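## Task

The same job with the blue wire: clamp the jaws fully shut with the entire blue wire inside, keep them shut without a break for several seconds, then take the meter off. Clamping any other wire fails the task. Rehang the meter at its original hook spot, oriented as it was, jaws fully shut around the hook. Nothing may rely on the robot to stay put at the end. Let go and move clear.

## Robot and tools

Robot: two arms, left_arm and right_arm, facing each other across a table. Each has an identical five-finger right hand, so both hands' numbers and axes mean the same thing; they are not mirrored. Cameras: cam_high, cam_low, cam_left_wrist, cam_right_wrist, each 504x504.

Scene frame (used in result lines): origin on the table top halfway between the two arm bases, z up, table at z = 0, left_arm's base on the +y side. The names left and right do not refer to image sides. Positions are in metres, orientation is a wxyz quaternion, velocities in m/s and rad/s. Printed positions can be slightly off, more so at long reach.

Hand point: a point fixed to the palm, 0.05 m in front of it, where index pad and thumb tip meet in a pinch. Its +z runs along the straight fingers (fingertips 0.06-0.07 m beyond it), +y points out of the palm, +x points across the palm away from the thumb. A wrist bracket on the little-finger side protrudes 0.03 m further along +y and 0.11 m across; it can strike things.

The row: every motion command is one row of 28 numbers, each in [-1, 1], always covering both arms. Order: left_arm dx, dy, dz, rx, ry, rz, then left_gripper little, ring, middle, index, thumb_bend, thumb_turn, force_limit, speed; then the same 14 for right_arm and right_gripper. The first six per arm are an offset, not a pose: a displacement and rotation in that hand point's own axes, counted from its pose in the most recent result that showed it (or from where it is at action start, before such a result exists or in later calls within one reply). 1.0 equals 0.6 m of travel or 180 degrees of turn; rx, ry, rz form a single rotation vector. Zeros are not a pause: they steer back to that reference pose. Each step the command is clipped to 100 mm and 16 degrees from the measured pose.

Hand numbers are absolute targets. Fingers and thumb_bend: +1 straight/open, -1 fully curled. thumb_turn: +1 beside the palm, -1 across in front of it. A pinch is roughly index -0.22, thumb_bend -0.75, thumb_turn -0.57. force_limit maps -1..+1 to about 0..10 N at the fingertip (0..15 N for the thumb motors); it only stops closing. speed maps -1..+1 to near zero..full (full travel in 0.6 s); use -0.9 or slower for a soft grip. There is no 'no change' value: to keep a hand as is, resend its previous eight numbers, or before any, its hand_measured six plus hand_force_limit and hand_speed. A wrap grip with thumb turned in fits objects 0.035-0.08 m wide; turn the thumb before reaching.

Tools:
- execute_actions {actions, pictures}: actions is an empty list (just read state), or one item: {rows: up to 15 rows, steps: up to 15} where each row lasts one 1/30 s step and the last repeats; or {steps: n} alone, a wait of up to 300 steps counted from the previous result, including your thinking time. pictures toggles images.
- move {target, speed, stop_force}: target is one 28-number row as above; each hand point travels a straight path to it, paths finishing together in 0.5-10 s. speed is m/s, 0.002-0.5 (default 0.25); rotation up to twice that in rad/s. stop_force, 9-40 N for both arms, ends an arm's path when its wrist sensor feels that much added push against the motion; that arm then backs up two steps and holds. Use it only for non-rotating, slow approaches, and omit it when backing off something you press on. Result adds a move: line (done, off_target, moving, held, contact, fault) plus limits such as paced or held, and each hand point's remaining distance.
- wait {seconds}: 0-10 s, nothing new is sent.
- zoom_image {camera, region}: region [x0, y0, x1, y1] in pixels, at most 504x504.
- show_instructions: shows the reference pages (the clamp meter images).
- finished_scene {scene}: ends that scene (1 or 2) for good and reports success.

Result lines: each arm's pose and velocity; Hand target (where the controller is now driving); hand_measured, hand_stopped_by (moving, target, force, stalled, fault), hand_load_n (positive = pushed open; near zero means grip lost); hand_force_limit, hand_speed; joint positions and torques (noisy, offset); Wrist force/torque in end-effector axes, saturating near 50 N, offset up to ~4 N; HELD marks steps not sent; pose unreachable means the clearance check altered a command; MOTOR HOT warns at 70 °C.

Cautions: the arms are stiff, so aiming even slightly past a firm contact can trigger a fault (joint torque limit, or 150 N external force), which freezes that arm for 10 s. Approach slowly. Never let the arms collide or press on each other, with any part. Do not knock or drop anything off the table, do not slam or drop the meter, and never shut the jaws on the wrong wire. Long holds heat motors; at 85 °C the arm brakes. Motion lags commands by about 0.17 s and large moves may fall short, so check the reported pose and send the remainder.

Each tool is called by a JSON object that holds its "method" and its "body".

## Session

{"method": "execute_actions", "body": {"actions": []}}

Scene clock: 0.00 s of 8700.00 s.
left_arm: end_effector_position=(+0.3169, +0.4689, +0.4809) hand_measured=(+1.000, +1.000, +1.000, +1.000, +1.000, +1.000) hand_load_n=(+0.0, +0.0, +0.0, +0.0, +0.0, +0.0) hand_stopped_by=(target, target, target, target, target, target) hand_force_limit=0.00 hand_speed=-0.80 end_effector_quat_wxyz=(+0.013, +0.418, +0.909, -0.003) end_effector_velocity=(-0.000, +0.000, +0.000) end_effector_angular_velocity=(-0.000, +0.000, -0.000) | right_arm: end_effector_position=(+0.1149, -0.3239, +0.4791) hand_measured=(+1.000, +1.000, +1.000, +1.000, +1.000, +1.000) hand_load_n=(+0.0, +0.0, +0.0, +0.0, +0.0, +0.0) hand_stopped_by=(target, target, target, target, target, target) hand_force_limit=0.00 hand_speed=-0.80 end_effector_quat_wxyz=(+0.017, -0.334, +0.942, +0.014) end_effector_velocity=(+0.001, +0.000, -0.000) end_effector_angular_velocity=(-0.001, +0.001, -0.000)
Joint positions: left_arm=[ 0.535 -1.704  1.316  1.936  1.558 -1.89 ] | right_arm=[-1.17  -1.744  1.353  1.926  1.544 -1.875]
Joint velocities: left_arm=[-0.     0.    -0.001  0.001  0.     0.   ] | right_arm=[ 0.     0.002 -0.001  0.     0.001  0.   ]
Joint torques (N m, as the arm reports them, + toward a larger angle): no reading
Motor temperatures (°C, as the motors report them): left_arm=[31 32 30 38 36 41] | right_arm=[34 32 34 38 40 41]
Wrist force (N, on the end effector, along its own x y z axes, offset not removed): no reading
Wrist torque (N m, same axes, about the end effector's origin, offset not removed): no reading
Hand target (left_arm): +0.317, +0.469, +0.481; +0.013, +0.418, +0.909, -0.003
Hand target (right_arm): +0.115, -0.324, +0.479; +0.017, -0.334, +0.942, +0.014

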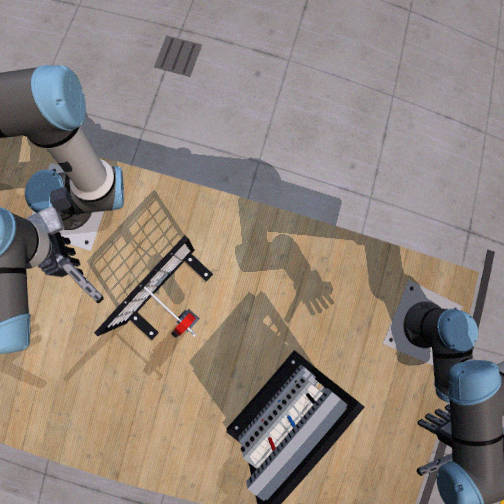

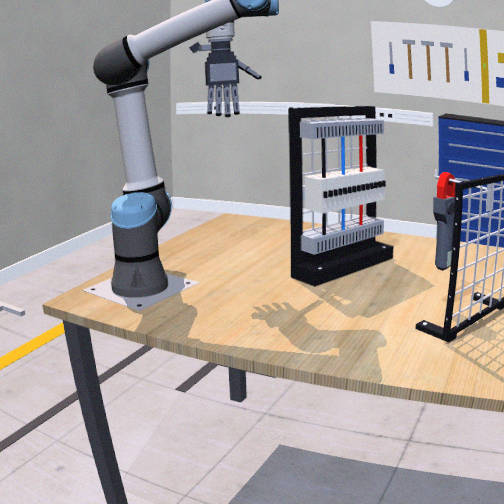

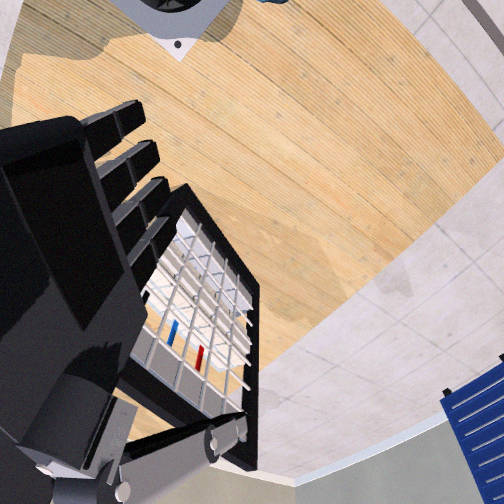

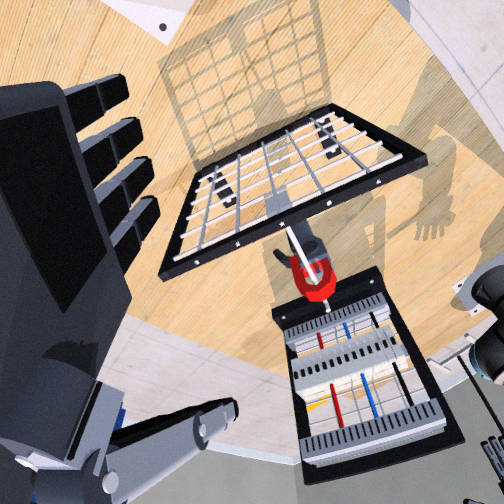

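{"method": "zoom_image", "body": {"camera": "cam_high", "region": [140,285,220,350]}}

{"method": "zoom_image", "body": {"camera": "cam_high", "region": [85,225,235,350]}}

{"method": "zoom_image", "body": {"camera": "cam_high", "region": [220,345,370,504]}}

{"method": "zoom_image", "body": {"camera": "cam_low", "region": [400,160,504,280]}}

{"method": "zoom_image", "body": {"camera": "cam_low", "region": [275,95,405,295]}}

{"method": "zoom_image", "body": {"camera": "cam_right_wrist", "region": [255,205,365,315]}}

Region (140, 285, 220, 350) of cam_high's 504x504 image, scaled by 6.300, with more detail than that image has; it fills the top 410 rows of this view, and the rest is white.

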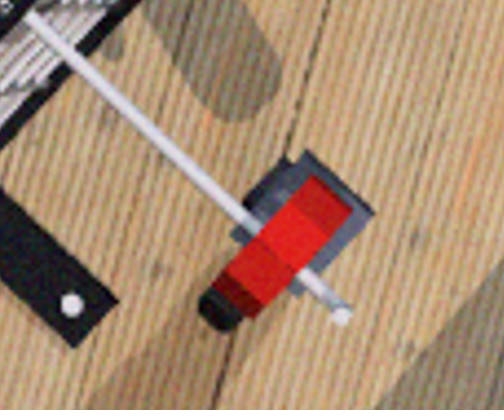

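Region (85, 225, 235, 350) of cam_high's 504x504 image, scaled by 3.360, with more detail than that image has.

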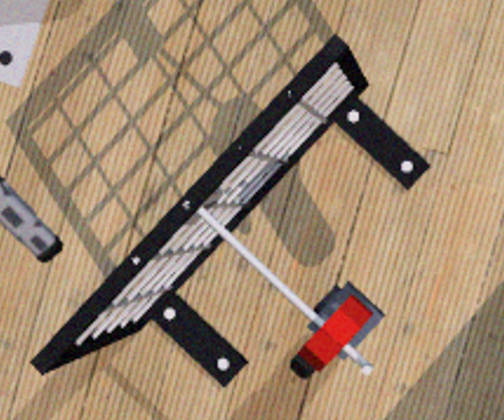

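Region (220, 345, 370, 504) of cam_high's 504x504 image, scaled by 3.170, with more detail than that image has; it fills the left 475 columns of this view, and the rest is white.

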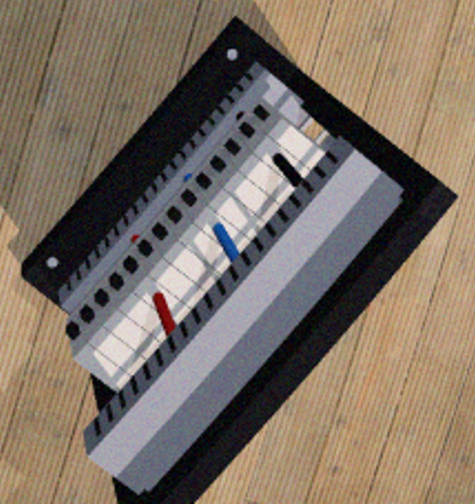

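Region (400, 160, 504, 280) of cam_low's 504x504 image, scaled by 4.200, with more detail than that image has; it fills the left 437 columns of this view, and the rest is white.

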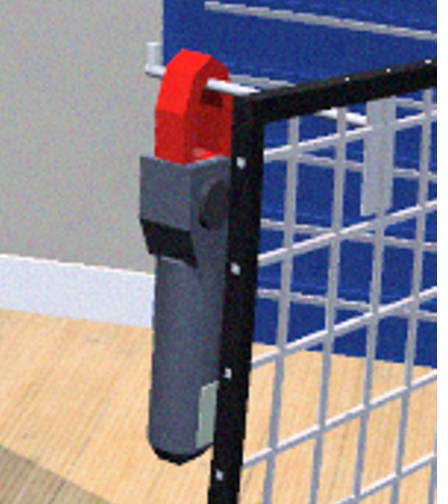

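Region (275, 95, 405, 295) of cam_low's 504x504 image, scaled by 2.520, with more detail than that image has; it fills the left 328 columns of this view, and the rest is white.

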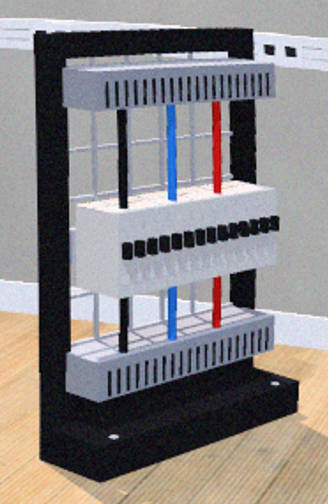

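Region (255, 205, 365, 315) of cam_right_wrist's 504x504 image, scaled by 4.582, with more detail than that image has.

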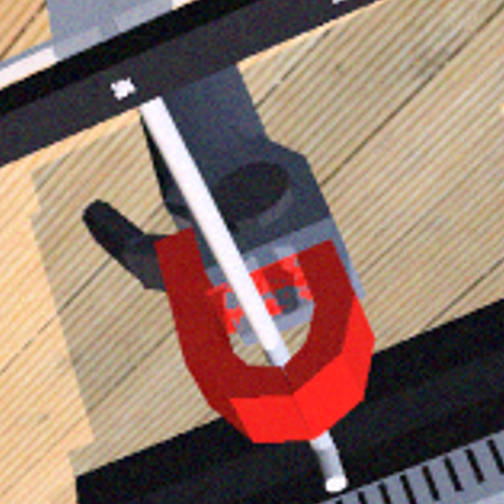

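{"method": "move", "body": {"target": [-0.0529,-0.4987,-0.0332,0,0,-0.123,0.9,0.9,0.9,0.9,1,-1,0.8,0.3, 0,0,0,0,0,0,1,1,1,1,1,1,0,-0.8], "speed": 0.22}}

Scene clock: 122.00 s of 8700.00 s.
left_arm: end_effector_position=(+0.1102, +0.2506, +0.4998) hand_measured=(+0.900, +0.900, +0.900, +0.900, +1.000, -1.000) hand_load_n=(+0.0, +0.0, +0.0, +0.0, +0.0, +0.0) hand_stopped_by=(target, target, target, target, target, target) hand_force_limit=0.80 hand_speed=0.30 end_effector_quat_wxyz=(+0.012, +0.235, +0.972, -0.005) end_effector_velocity=(-0.001, -0.002, +0.001) end_effector_angular_velocity=(+0.003, -0.001, +0.006) | right_arm: end_effector_position=(+0.1149, -0.3239, +0.4791) hand_measured=(+1.000, +1.000, +1.000, +1.000, +1.000, +1.000) hand_load_n=(+0.0, +0.0, +0.0, +0.0, +0.0, +0.0) hand_stopped_by=(target, target, target, target, target, target) hand_force_limit=0.00 hand_speed=-0.80 end_effector_quat_wxyz=(+0.017, -0.334, +0.942, +0.014) end_effector_velocity=(+0.000, -0.000, -0.000) end_effector_angular_velocity=(-0.002, +0.001, -0.001)
Joint positions: left_arm=[-0.196 -1.314  0.847  2.03   1.545 -3.007] | right_arm=[-1.17  -1.744  1.353  1.926  1.544 -1.875]
Joint velocities: left_arm=[-0.     0.01  -0.013  0.007  0.    -0.006] | right_arm=[-0.     0.001  0.001 -0.     0.001  0.001]
Joint torques (N m, as the arm reports them, + toward a larger angle): left_arm=[ -7.76 -16.39 -27.5    4.57  -0.14  -2.68] | right_arm=[  2.6   -7.81 -16.51   2.89  -0.29   0.53]
Motor temperatures (°C, as the motors report them): left_arm=[31 32 30 38 36 41] | right_arm=[34 32 34 38 40 41]
Wrist force (N, on the end effector, along its own x y z axes, offset not removed): left_arm=[3.6 -0.9 -0.2] | right_arm=[2.7 4.2 0.6]
Wrist torque (N m, same axes, about the end effector's origin, offset not removed): left_arm=[-0.05 -0.62 0.26] | right_arm=[0.66 -0.46 0.26]
Hand target (left_arm): +0.110, +0.250, +0.500; +0.012, +0.235, +0.972, -0.005
Hand target (right_arm): +0.115, -0.324, +0.479; +0.017, -0.334, +0.942, +0.014
Off the commanded pose (left_arm): 0.001 m, 0 deg.
Off the commanded pose (right_arm): 0.000 m, 0 deg.
After step 90, 117.00 s passed at rest.
move: done

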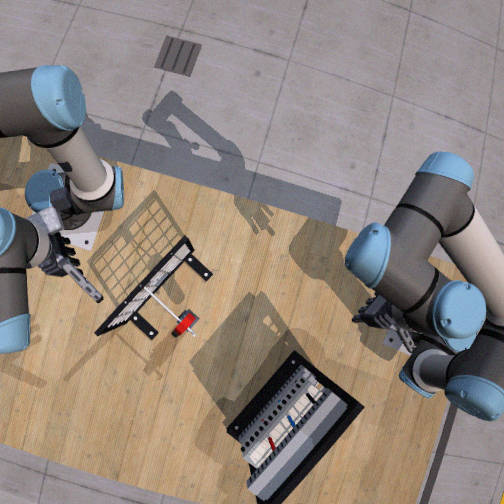

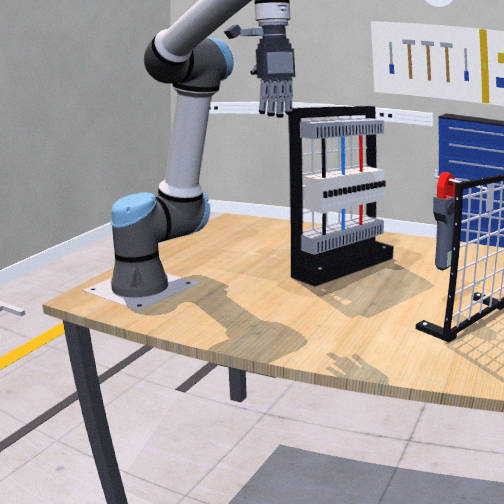

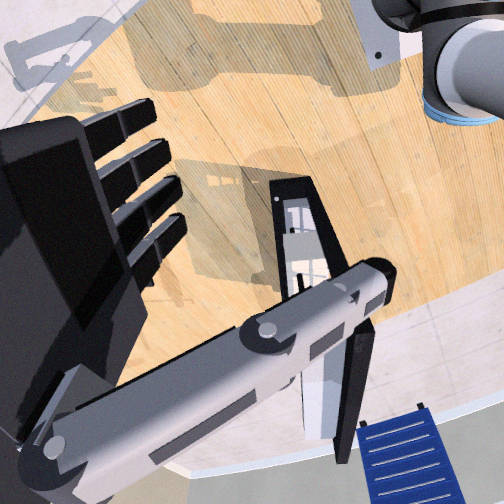

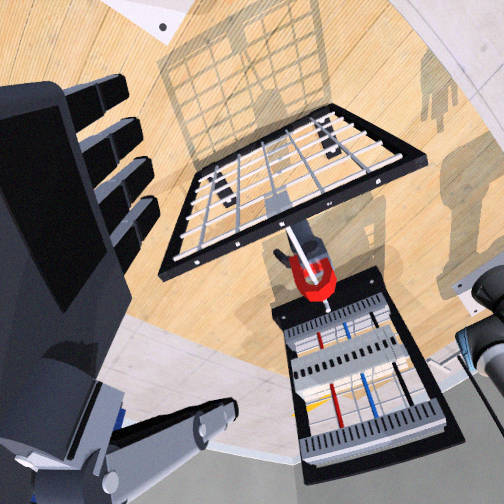

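{"method": "move", "body": {"target": [-0.2742,-0.469,0.4423,0,-0.4083,0,0.9,0.9,0.9,0.9,1,-1,0.8,0.3, 0,0,0,0,0,0,1,1,1,1,1,1,0,-0.8], "speed": 0.2}}

{"method": "zoom_image", "body": {"camera": "cam_high", "region": [140,250,260,350]}}

Scene clock: 145.77 s of 8700.00 s.
left_arm: end_effector_position=(+0.1343, -0.0792, +0.2402) hand_measured=(+0.900, +0.900, +0.900, +0.900, +1.000, -1.000) hand_load_n=(+0.0, +0.0, +0.0, +0.0, +0.0, +0.0) hand_stopped_by=(target, target, target, target, target, target) hand_force_limit=0.80 hand_speed=0.30 end_effector_quat_wxyz=(+0.591, +0.186, +0.771, -0.144) end_effector_velocity=(+0.001, -0.002, -0.001) end_effector_angular_velocity=(-0.001, -0.003, -0.001) | right_arm: end_effector_position=(+0.1149, -0.3239, +0.4791) hand_measured=(+1.000, +1.000, +1.000, +1.000, +1.000, +1.000) hand_load_n=(+0.0, +0.0, +0.0, +0.0, +0.0, +0.0) hand_stopped_by=(target, target, target, target, target, target) hand_force_limit=0.00 hand_speed=-0.80 end_effector_quat_wxyz=(+0.017, -0.334, +0.942, +0.014) end_effector_velocity=(-0.000, +0.000, +0.000) end_effector_angular_velocity=(+0.001, +0.001, +0.000)
Joint positions: left_arm=[-0.319 -0.604  0.926  1.205  0.262 -3.099] | right_arm=[-1.17  -1.744  1.353  1.926  1.544 -1.875]
Joint velocities: left_arm=[ 0.002  0.005 -0.007 -0.008 -0.003  0.011] | right_arm=[ 0.    -0.     0.    -0.    -0.001 -0.   ]
Joint torques (N m, as the arm reports them, + toward a larger angle): left_arm=[  9.12 -43.11 -28.54   0.98  -3.62   1.99] | right_arm=[  2.16  -7.96 -17.52   3.14  -0.28   0.31]
Motor temperatures (°C, as the motors report them): left_arm=[31 32 30 38 36 41] | right_arm=[34 32 34 38 40 41]
Wrist force (N, on the end effector, along its own x y z axes, offset not removed): left_arm=[3.0 -1.3 -1.9] | right_arm=[2.3 0.6 1.9]
Wrist torque (N m, same axes, about the end effector's origin, offset not removed): left_arm=[-0.05 -0.43 0.11] | right_arm=[-0.14 -0.53 0.22]
Hand target (left_arm): +0.134, -0.079, +0.240; +0.592, +0.186, +0.771, -0.145
Hand target (right_arm): +0.115, -0.324, +0.479; +0.017, -0.334, +0.942, +0.014
Off the commanded pose (left_arm): 0.001 m, 0 deg.
Off the commanded pose (right_arm): 0.000 m, 0 deg.
After step 90, 16.93 s passed at rest.
move: done

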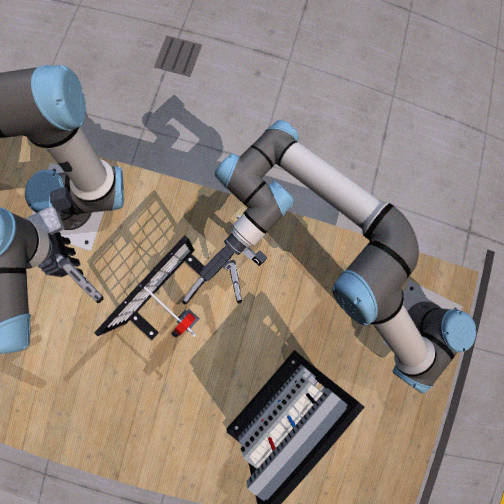

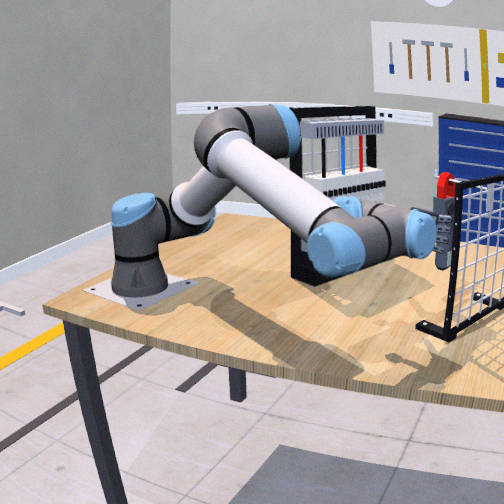

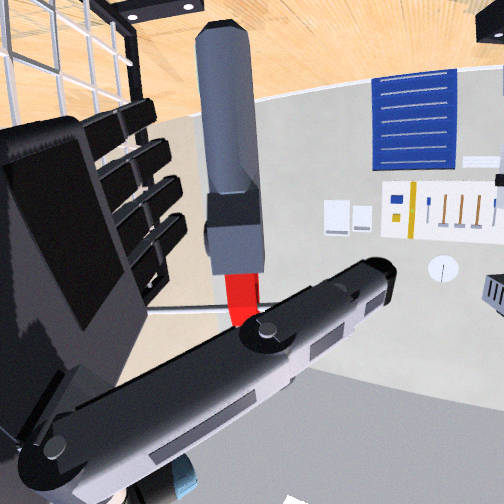

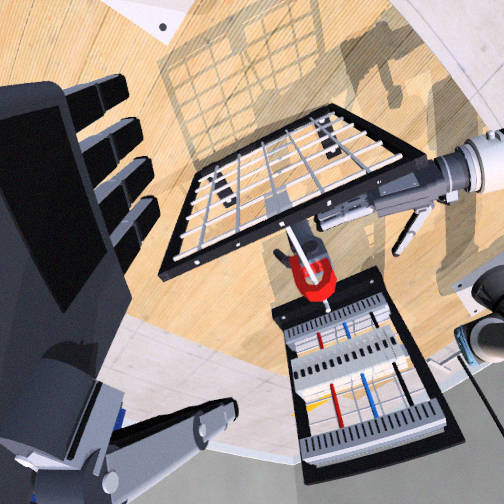

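Region (140, 250, 260, 350) of cam_high's 504x504 image, scaled by 4.200, with more detail than that image has.

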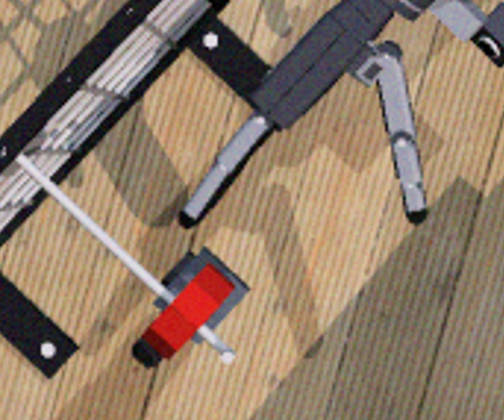

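{"method": "zoom_image", "body": {"camera": "cam_high", "region": [165,265,245,345]}}

Region (165, 265, 245, 345) of cam_high's 504x504 image, scaled by 6.300, with more detail than that image has.

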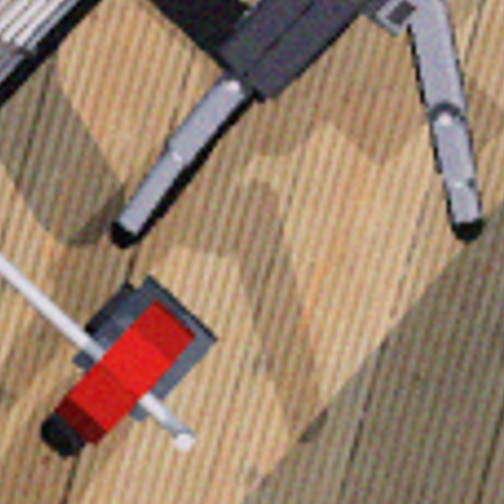

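{"method": "move", "body": {"target": [-0.0003,-0.0018,0.2087,0,-0.0831,0,0.95,0.95,0.95,0.95,1,-1,0.8,0.3, 0,0,0,0,0,0,1,1,1,1,1,1,0,-0.8], "speed": 0.06}}

{"method": "zoom_image", "body": {"camera": "cam_high", "region": [140,285,220,350]}}

{"method": "zoom_image", "body": {"camera": "cam_low", "region": [400,160,504,280]}}

{"method": "zoom_image", "body": {"camera": "cam_right_wrist", "region": [255,205,365,315]}}

Scene clock: 227.13 s of 8700.00 s.
left_arm: end_effector_position=(+0.2413, -0.1360, +0.2086) hand_measured=(+0.950, +0.950, +0.950, +0.950, +1.000, -1.000) hand_load_n=(+0.0, +0.0, +0.0, +0.0, +0.0, +0.0) hand_stopped_by=(target, target, target, target, target, target) hand_force_limit=0.80 hand_speed=0.30 end_effector_quat_wxyz=(+0.686, +0.166, +0.689, -0.167) end_effector_velocity=(+0.000, -0.000, +0.000) end_effector_angular_velocity=(-0.013, -0.024, -0.007) | right_arm: end_effector_position=(+0.1149, -0.3239, +0.4791) hand_measured=(+1.000, +1.000, +1.000, +1.000, +1.000, +1.000) hand_load_n=(+0.0, +0.0, +0.0, +0.0, +0.0, +0.0) hand_stopped_by=(target, target, target, target, target, target) hand_force_limit=0.00 hand_speed=-0.80 end_effector_quat_wxyz=(+0.017, -0.334, +0.942, +0.014) end_effector_velocity=(+0.000, -0.000, -0.000) end_effector_angular_velocity=(-0.002, -0.000, -0.001)
Joint positions: left_arm=[-0.132 -0.748  1.204 -0.435  0.198 -1.595] | right_arm=[-1.17  -1.744  1.353  1.926  1.544 -1.875]
Joint velocities: left_arm=[ 0.001 -0.028  0.07  -0.18   0.008  0.135] | right_arm=[ 0.     0.    -0.     0.     0.002  0.001]
Joint torques (N m, as the arm reports them, + toward a larger angle): left_arm=[  9.66 -62.74  -9.41  -2.01   2.28   2.59] | right_arm=[  2.36  -8.04 -16.87   3.1   -0.37   0.49]
Motor temperatures (°C, as the motors report them): left_arm=[31 32 30 38 36 41] | right_arm=[34 32 34 38 40 41]
Wrist force (N, on the end effector, along its own x y z axes, offset not removed): left_arm=[2.4 -2.3 -1.4] | right_arm=[3.2 -2.0 4.0]
Wrist torque (N m, same axes, about the end effector's origin, offset not removed): left_arm=[-0.29 -0.52 0.25] | right_arm=[-0.56 -0.72 0.07]
Hand target (left_arm): +0.241, -0.136, +0.209; +0.687, +0.166, +0.688, -0.168
Hand target (right_arm): +0.115, -0.324, +0.479; +0.017, -0.334, +0.942, +0.014
Off the commanded pose (left_arm): 0.001 m, 0 deg.
Off the commanded pose (right_arm): 0.000 m, 0 deg.
After step 90, 75.23 s passed at rest.
move: done

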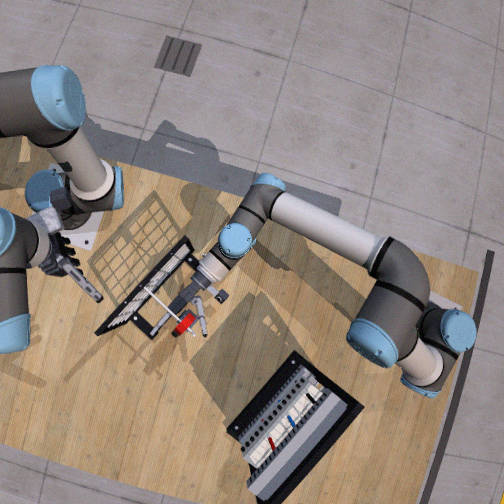

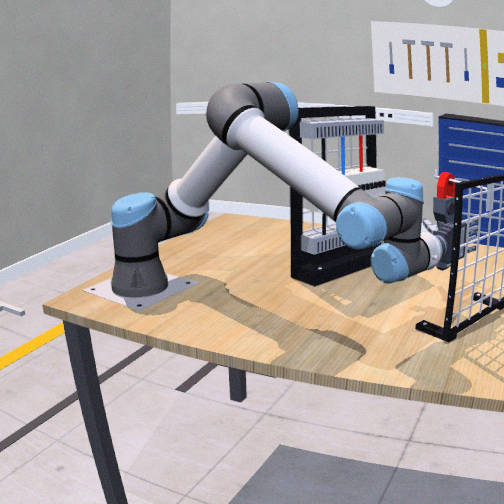

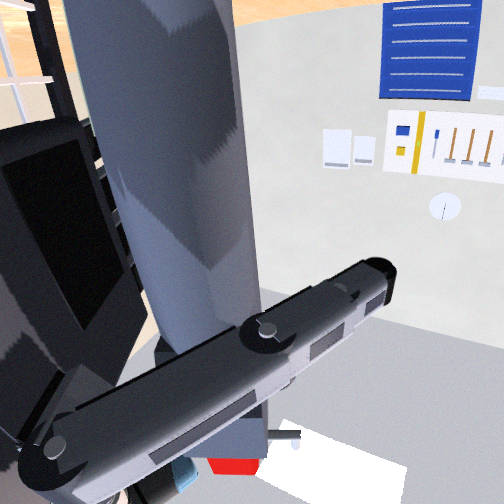

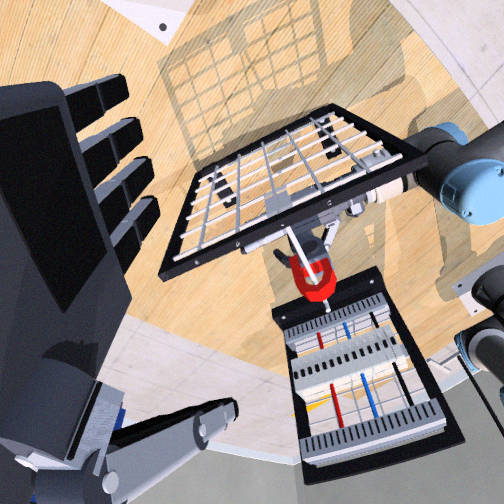

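Region (140, 285, 220, 350) of cam_high's 504x504 image, scaled by 6.300, with more detail than that image has; it fills the top 410 rows of this view, and the rest is white.

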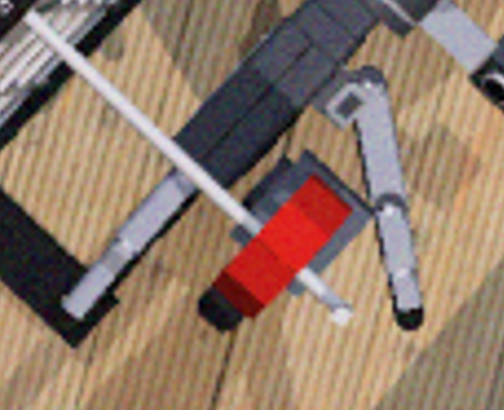

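Region (400, 160, 504, 280) of cam_low's 504x504 image, scaled by 4.200, with more detail than that image has; it fills the left 437 columns of this view, and the rest is white.

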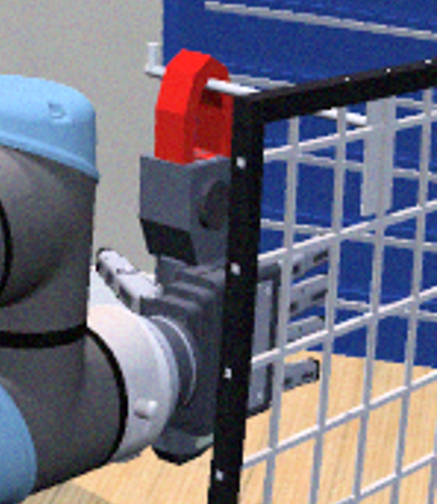

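Region (255, 205, 365, 315) of cam_right_wrist's 504x504 image, scaled by 4.582, with more detail than that image has.

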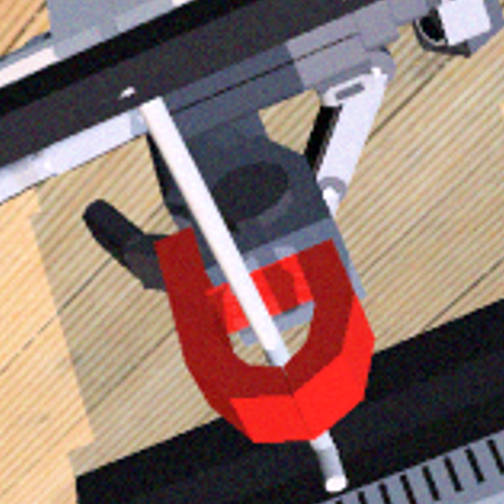

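{"method": "move", "body": {"target": [0,0.021,0.008,0,0,0,0.6,0.6,0.6,0.6,1,-1,0.8,-0.3, 0,0,0,0,0,0,1,1,1,1,1,1,0,-0.8], "speed": 0.02}}

{"method": "zoom_image", "body": {"camera": "cam_high", "region": [140,285,220,350]}}

{"method": "zoom_image", "body": {"camera": "cam_right_wrist", "region": [255,205,365,315]}}

Scene clock: 272.37 s of 8700.00 s.
left_arm: end_effector_position=(+0.2512, -0.1271, +0.2085) hand_measured=(+0.600, +0.600, +0.600, +0.600, +1.000, -1.000) hand_load_n=(+0.0, +0.0, +0.0, +0.0, +0.0, +0.0) hand_stopped_by=(target, target, target, target, target, target) hand_force_limit=0.80 hand_speed=-0.30 end_effector_quat_wxyz=(+0.686, +0.166, +0.689, -0.167) end_effector_velocity=(+0.002, +0.002, -0.000) end_effector_angular_velocity=(-0.001, +0.001, -0.000) | right_arm: end_effector_position=(+0.1149, -0.3239, +0.4791) hand_measured=(+1.000, +1.000, +1.000, +1.000, +1.000, +1.000) hand_load_n=(+0.0, +0.0, +0.0, +0.0, +0.0, +0.0) hand_stopped_by=(target, target, target, target, target, target) hand_force_limit=0.00 hand_speed=-0.80 end_effector_quat_wxyz=(+0.017, -0.334, +0.942, +0.014) end_effector_velocity=(-0.000, -0.000, +0.000) end_effector_angular_velocity=(-0.001, -0.002, +0.000)
Joint positions: left_arm=[-0.121 -0.77   1.246 -0.456  0.209 -1.594] | right_arm=[-1.17  -1.744  1.353  1.926  1.544 -1.875]
Joint velocities: left_arm=[ 0.002 -0.004  0.006 -0.001  0.002 -0.004] | right_arm=[ 0.    -0.001 -0.001 -0.     0.001  0.   ]
Joint torques (N m, as the arm reports them, + toward a larger angle): left_arm=[  9.41 -59.22  -8.06   1.38   2.28  -2.75] | right_arm=[  2.06  -8.38 -17.17   3.07  -0.21   0.33]
Motor temperatures (°C, as the motors report them): left_arm=[31 32 30 38 36 41] | right_arm=[34 32 34 38 40 41]
Wrist force (N, on the end effector, along its own x y z axes, offset not removed): left_arm=[3.2 -2.7 -2.3] | right_arm=[0.0 1.6 1.2]
Wrist torque (N m, same axes, about the end effector's origin, offset not removed): left_arm=[-0.06 -0.40 0.08] | right_arm=[0.34 0.05 -0.06]
Hand target (left_arm): +0.251, -0.127, +0.208; +0.686, +0.166, +0.689, -0.167
Hand target (right_arm): +0.115, -0.324, +0.479; +0.017, -0.334, +0.942, +0.014
Off the commanded pose (left_arm): 0.000 m, 0 deg.
Off the commanded pose (right_arm): 0.000 m, 0 deg.
After step 90, 41.27 s passed at rest.
move: done

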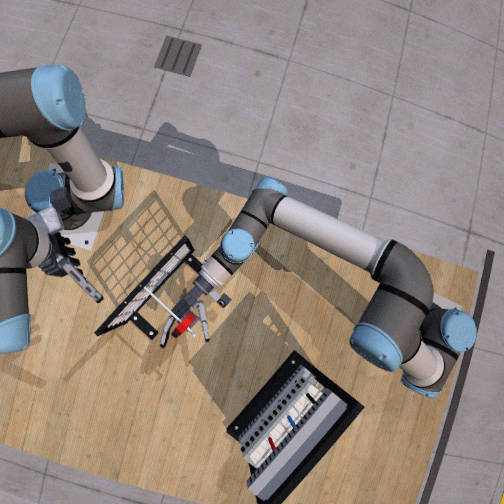

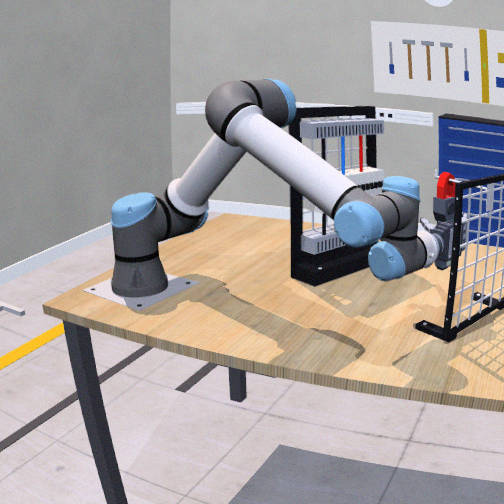

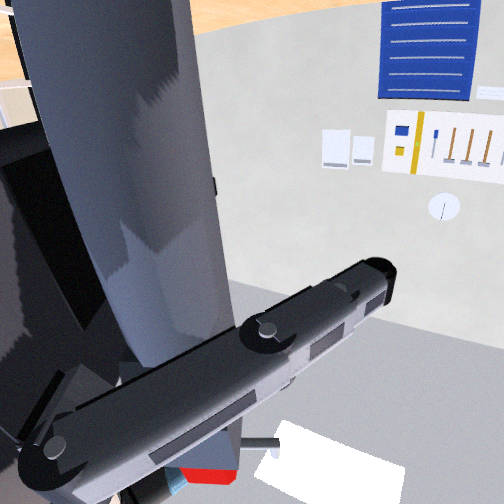

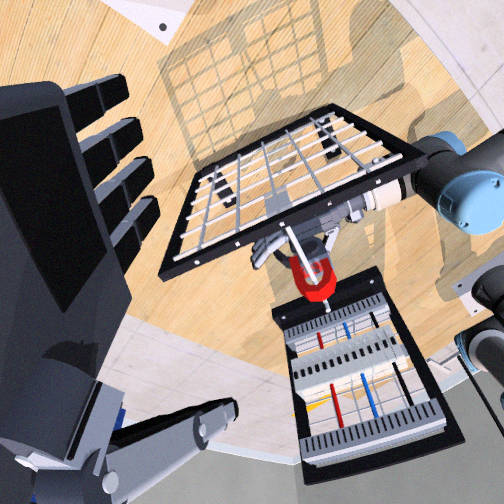

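Region (140, 285, 220, 350) of cam_high's 504x504 image, scaled by 6.300, with more detail than that image has; it fills the top 410 rows of this view, and the rest is white.

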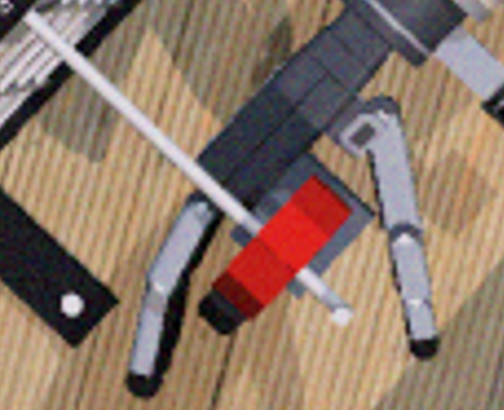

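Region (255, 205, 365, 315) of cam_right_wrist's 504x504 image, scaled by 4.582, with more detail than that image has.

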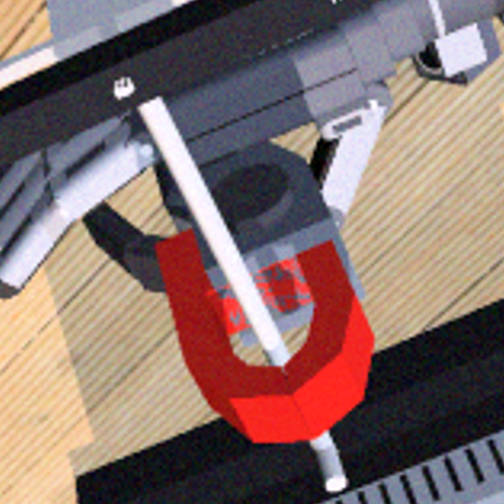

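{"method": "move", "body": {"target": [0,0.004,0.010,0,0,0,-0.97,-0.97,0.3,0.3,1,-1,0.8,-0.5, 0,0,0,0,0,0,1,1,1,1,1,1,0,-0.8], "speed": 0.004}}

{"method": "zoom_image", "body": {"camera": "cam_high", "region": [140,285,220,350]}}

{"method": "zoom_image", "body": {"camera": "cam_right_wrist", "region": [255,205,365,315]}}

{"method": "zoom_image", "body": {"camera": "cam_low", "region": [400,160,504,280]}}

Scene clock: 289.03 s of 8700.00 s.
left_arm: end_effector_position=(+0.2576, -0.1277, +0.2084) hand_measured=(-0.792, -0.780, +0.300, +0.300, +1.000, -1.000) hand_load_n=(+11.5, +10.0, +0.0, +0.0, +0.0, +0.0) hand_stopped_by=(force, force, target, target, target, target) hand_force_limit=0.80 hand_speed=-0.50 end_effector_quat_wxyz=(+0.686, +0.166, +0.689, -0.167) end_effector_velocity=(+0.000, +0.001, +0.000) end_effector_angular_velocity=(+0.001, -0.000, -0.000) | right_arm: end_effector_position=(+0.1149, -0.3239, +0.4791) hand_measured=(+1.000, +1.000, +1.000, +1.000, +1.000, +1.000) hand_load_n=(+0.0, +0.0, +0.0, +0.0, +0.0, +0.0) hand_stopped_by=(target, target, target, target, target, target) hand_force_limit=0.00 hand_speed=-0.80 end_effector_quat_wxyz=(+0.017, -0.334, +0.942, +0.014) end_effector_velocity=(-0.000, -0.000, +0.000) end_effector_angular_velocity=(-0.000, -0.001, -0.001)
Joint positions: left_arm=[-0.112 -0.769  1.245 -0.457  0.219 -1.593] | right_arm=[-1.17  -1.744  1.353  1.926  1.544 -1.875]
Joint velocities: left_arm=[ 0.    -0.001  0.002  0.     0.    -0.   ] | right_arm=[-0.    -0.001 -0.     0.     0.001  0.   ]
Joint torques (N m, as the arm reports them, + toward a larger angle): left_arm=[  8.77 -40.15 -31.22  -1.89   2.44   2.19] | right_arm=[  1.09  -8.5  -16.84   3.06  -0.17   0.44]
Motor temperatures (°C, as the motors report them): left_arm=[31 32 30 38 36 41] | right_arm=[34 32 34 38 40 41]
Wrist force (N, on the end effector, along its own x y z axes, offset not removed): left_arm=[3.0 0.0 -3.8] | right_arm=[1.7 2.7 3.1]
Wrist torque (N m, same axes, about the end effector's origin, offset not removed): left_arm=[0.22 -0.35 0.16] | right_arm=[0.23 -0.38 0.11]
Hand target (left_arm): +0.258, -0.128, +0.208; +0.686, +0.166, +0.689, -0.167
Hand target (right_arm): +0.115, -0.324, +0.479; +0.017, -0.334, +0.942, +0.014
Off the commanded pose (left_arm): 0.000 m, 0 deg.
Off the commanded pose (right_arm): 0.000 m, 0 deg.
After step 90, 11.70 s passed at rest.
move: done

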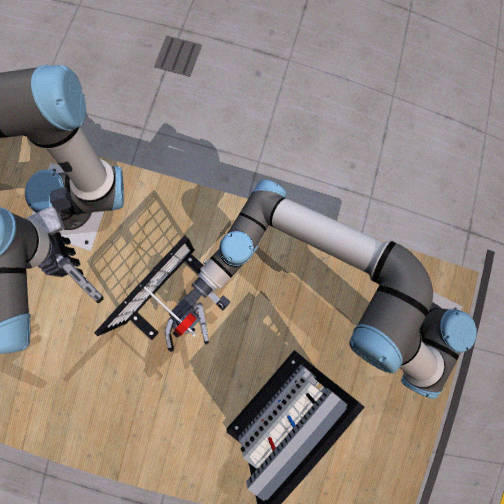

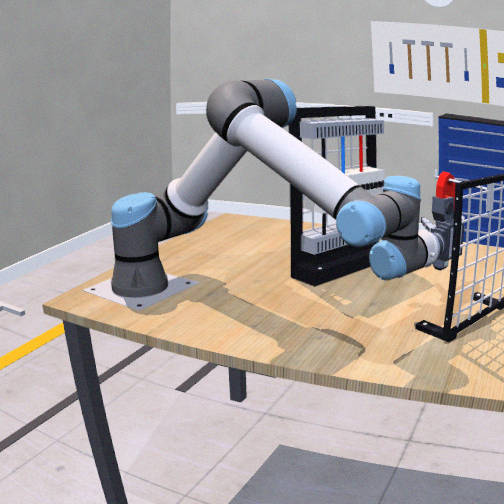

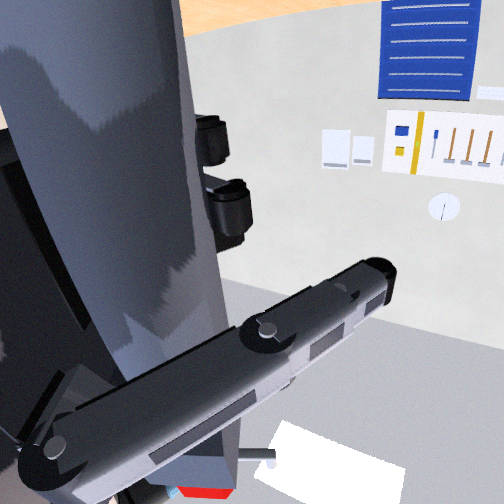

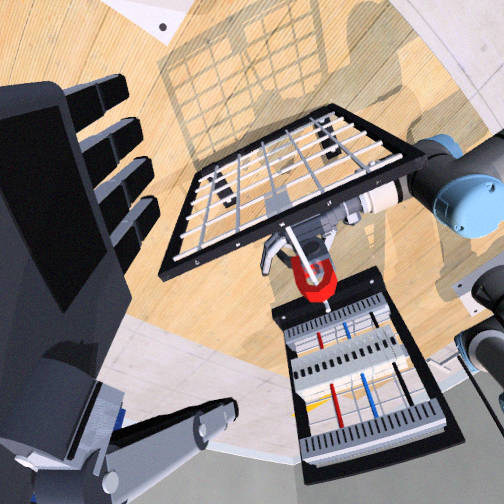

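Region (140, 285, 220, 350) of cam_high's 504x504 image, scaled by 6.300, with more detail than that image has; it fills the top 410 rows of this view, and the rest is white.

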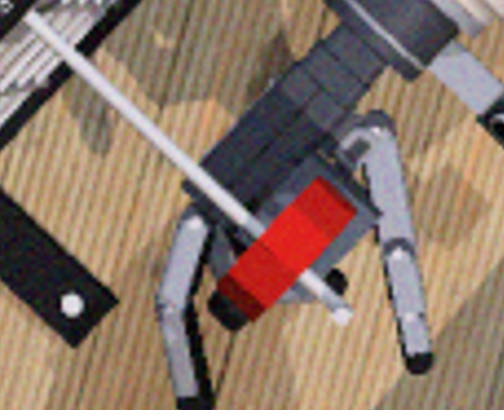

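Region (255, 205, 365, 315) of cam_right_wrist's 504x504 image, scaled by 4.582, with more detail than that image has.

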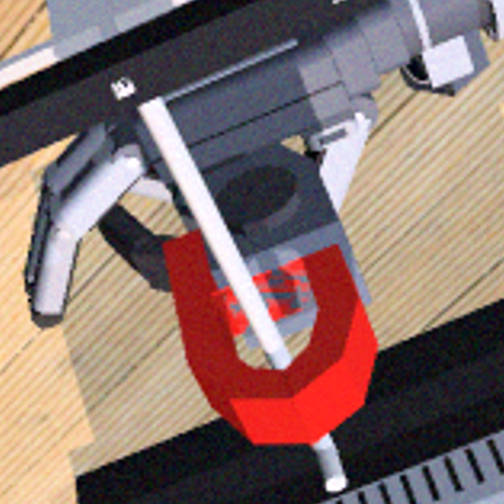

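Region (400, 160, 504, 280) of cam_low's 504x504 image, scaled by 4.200, with more detail than that image has; it fills the left 437 columns of this view, and the rest is white.

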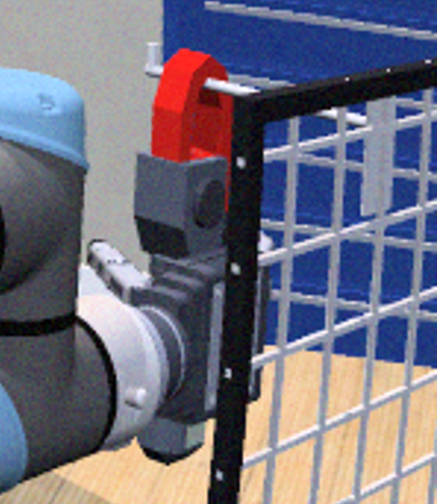

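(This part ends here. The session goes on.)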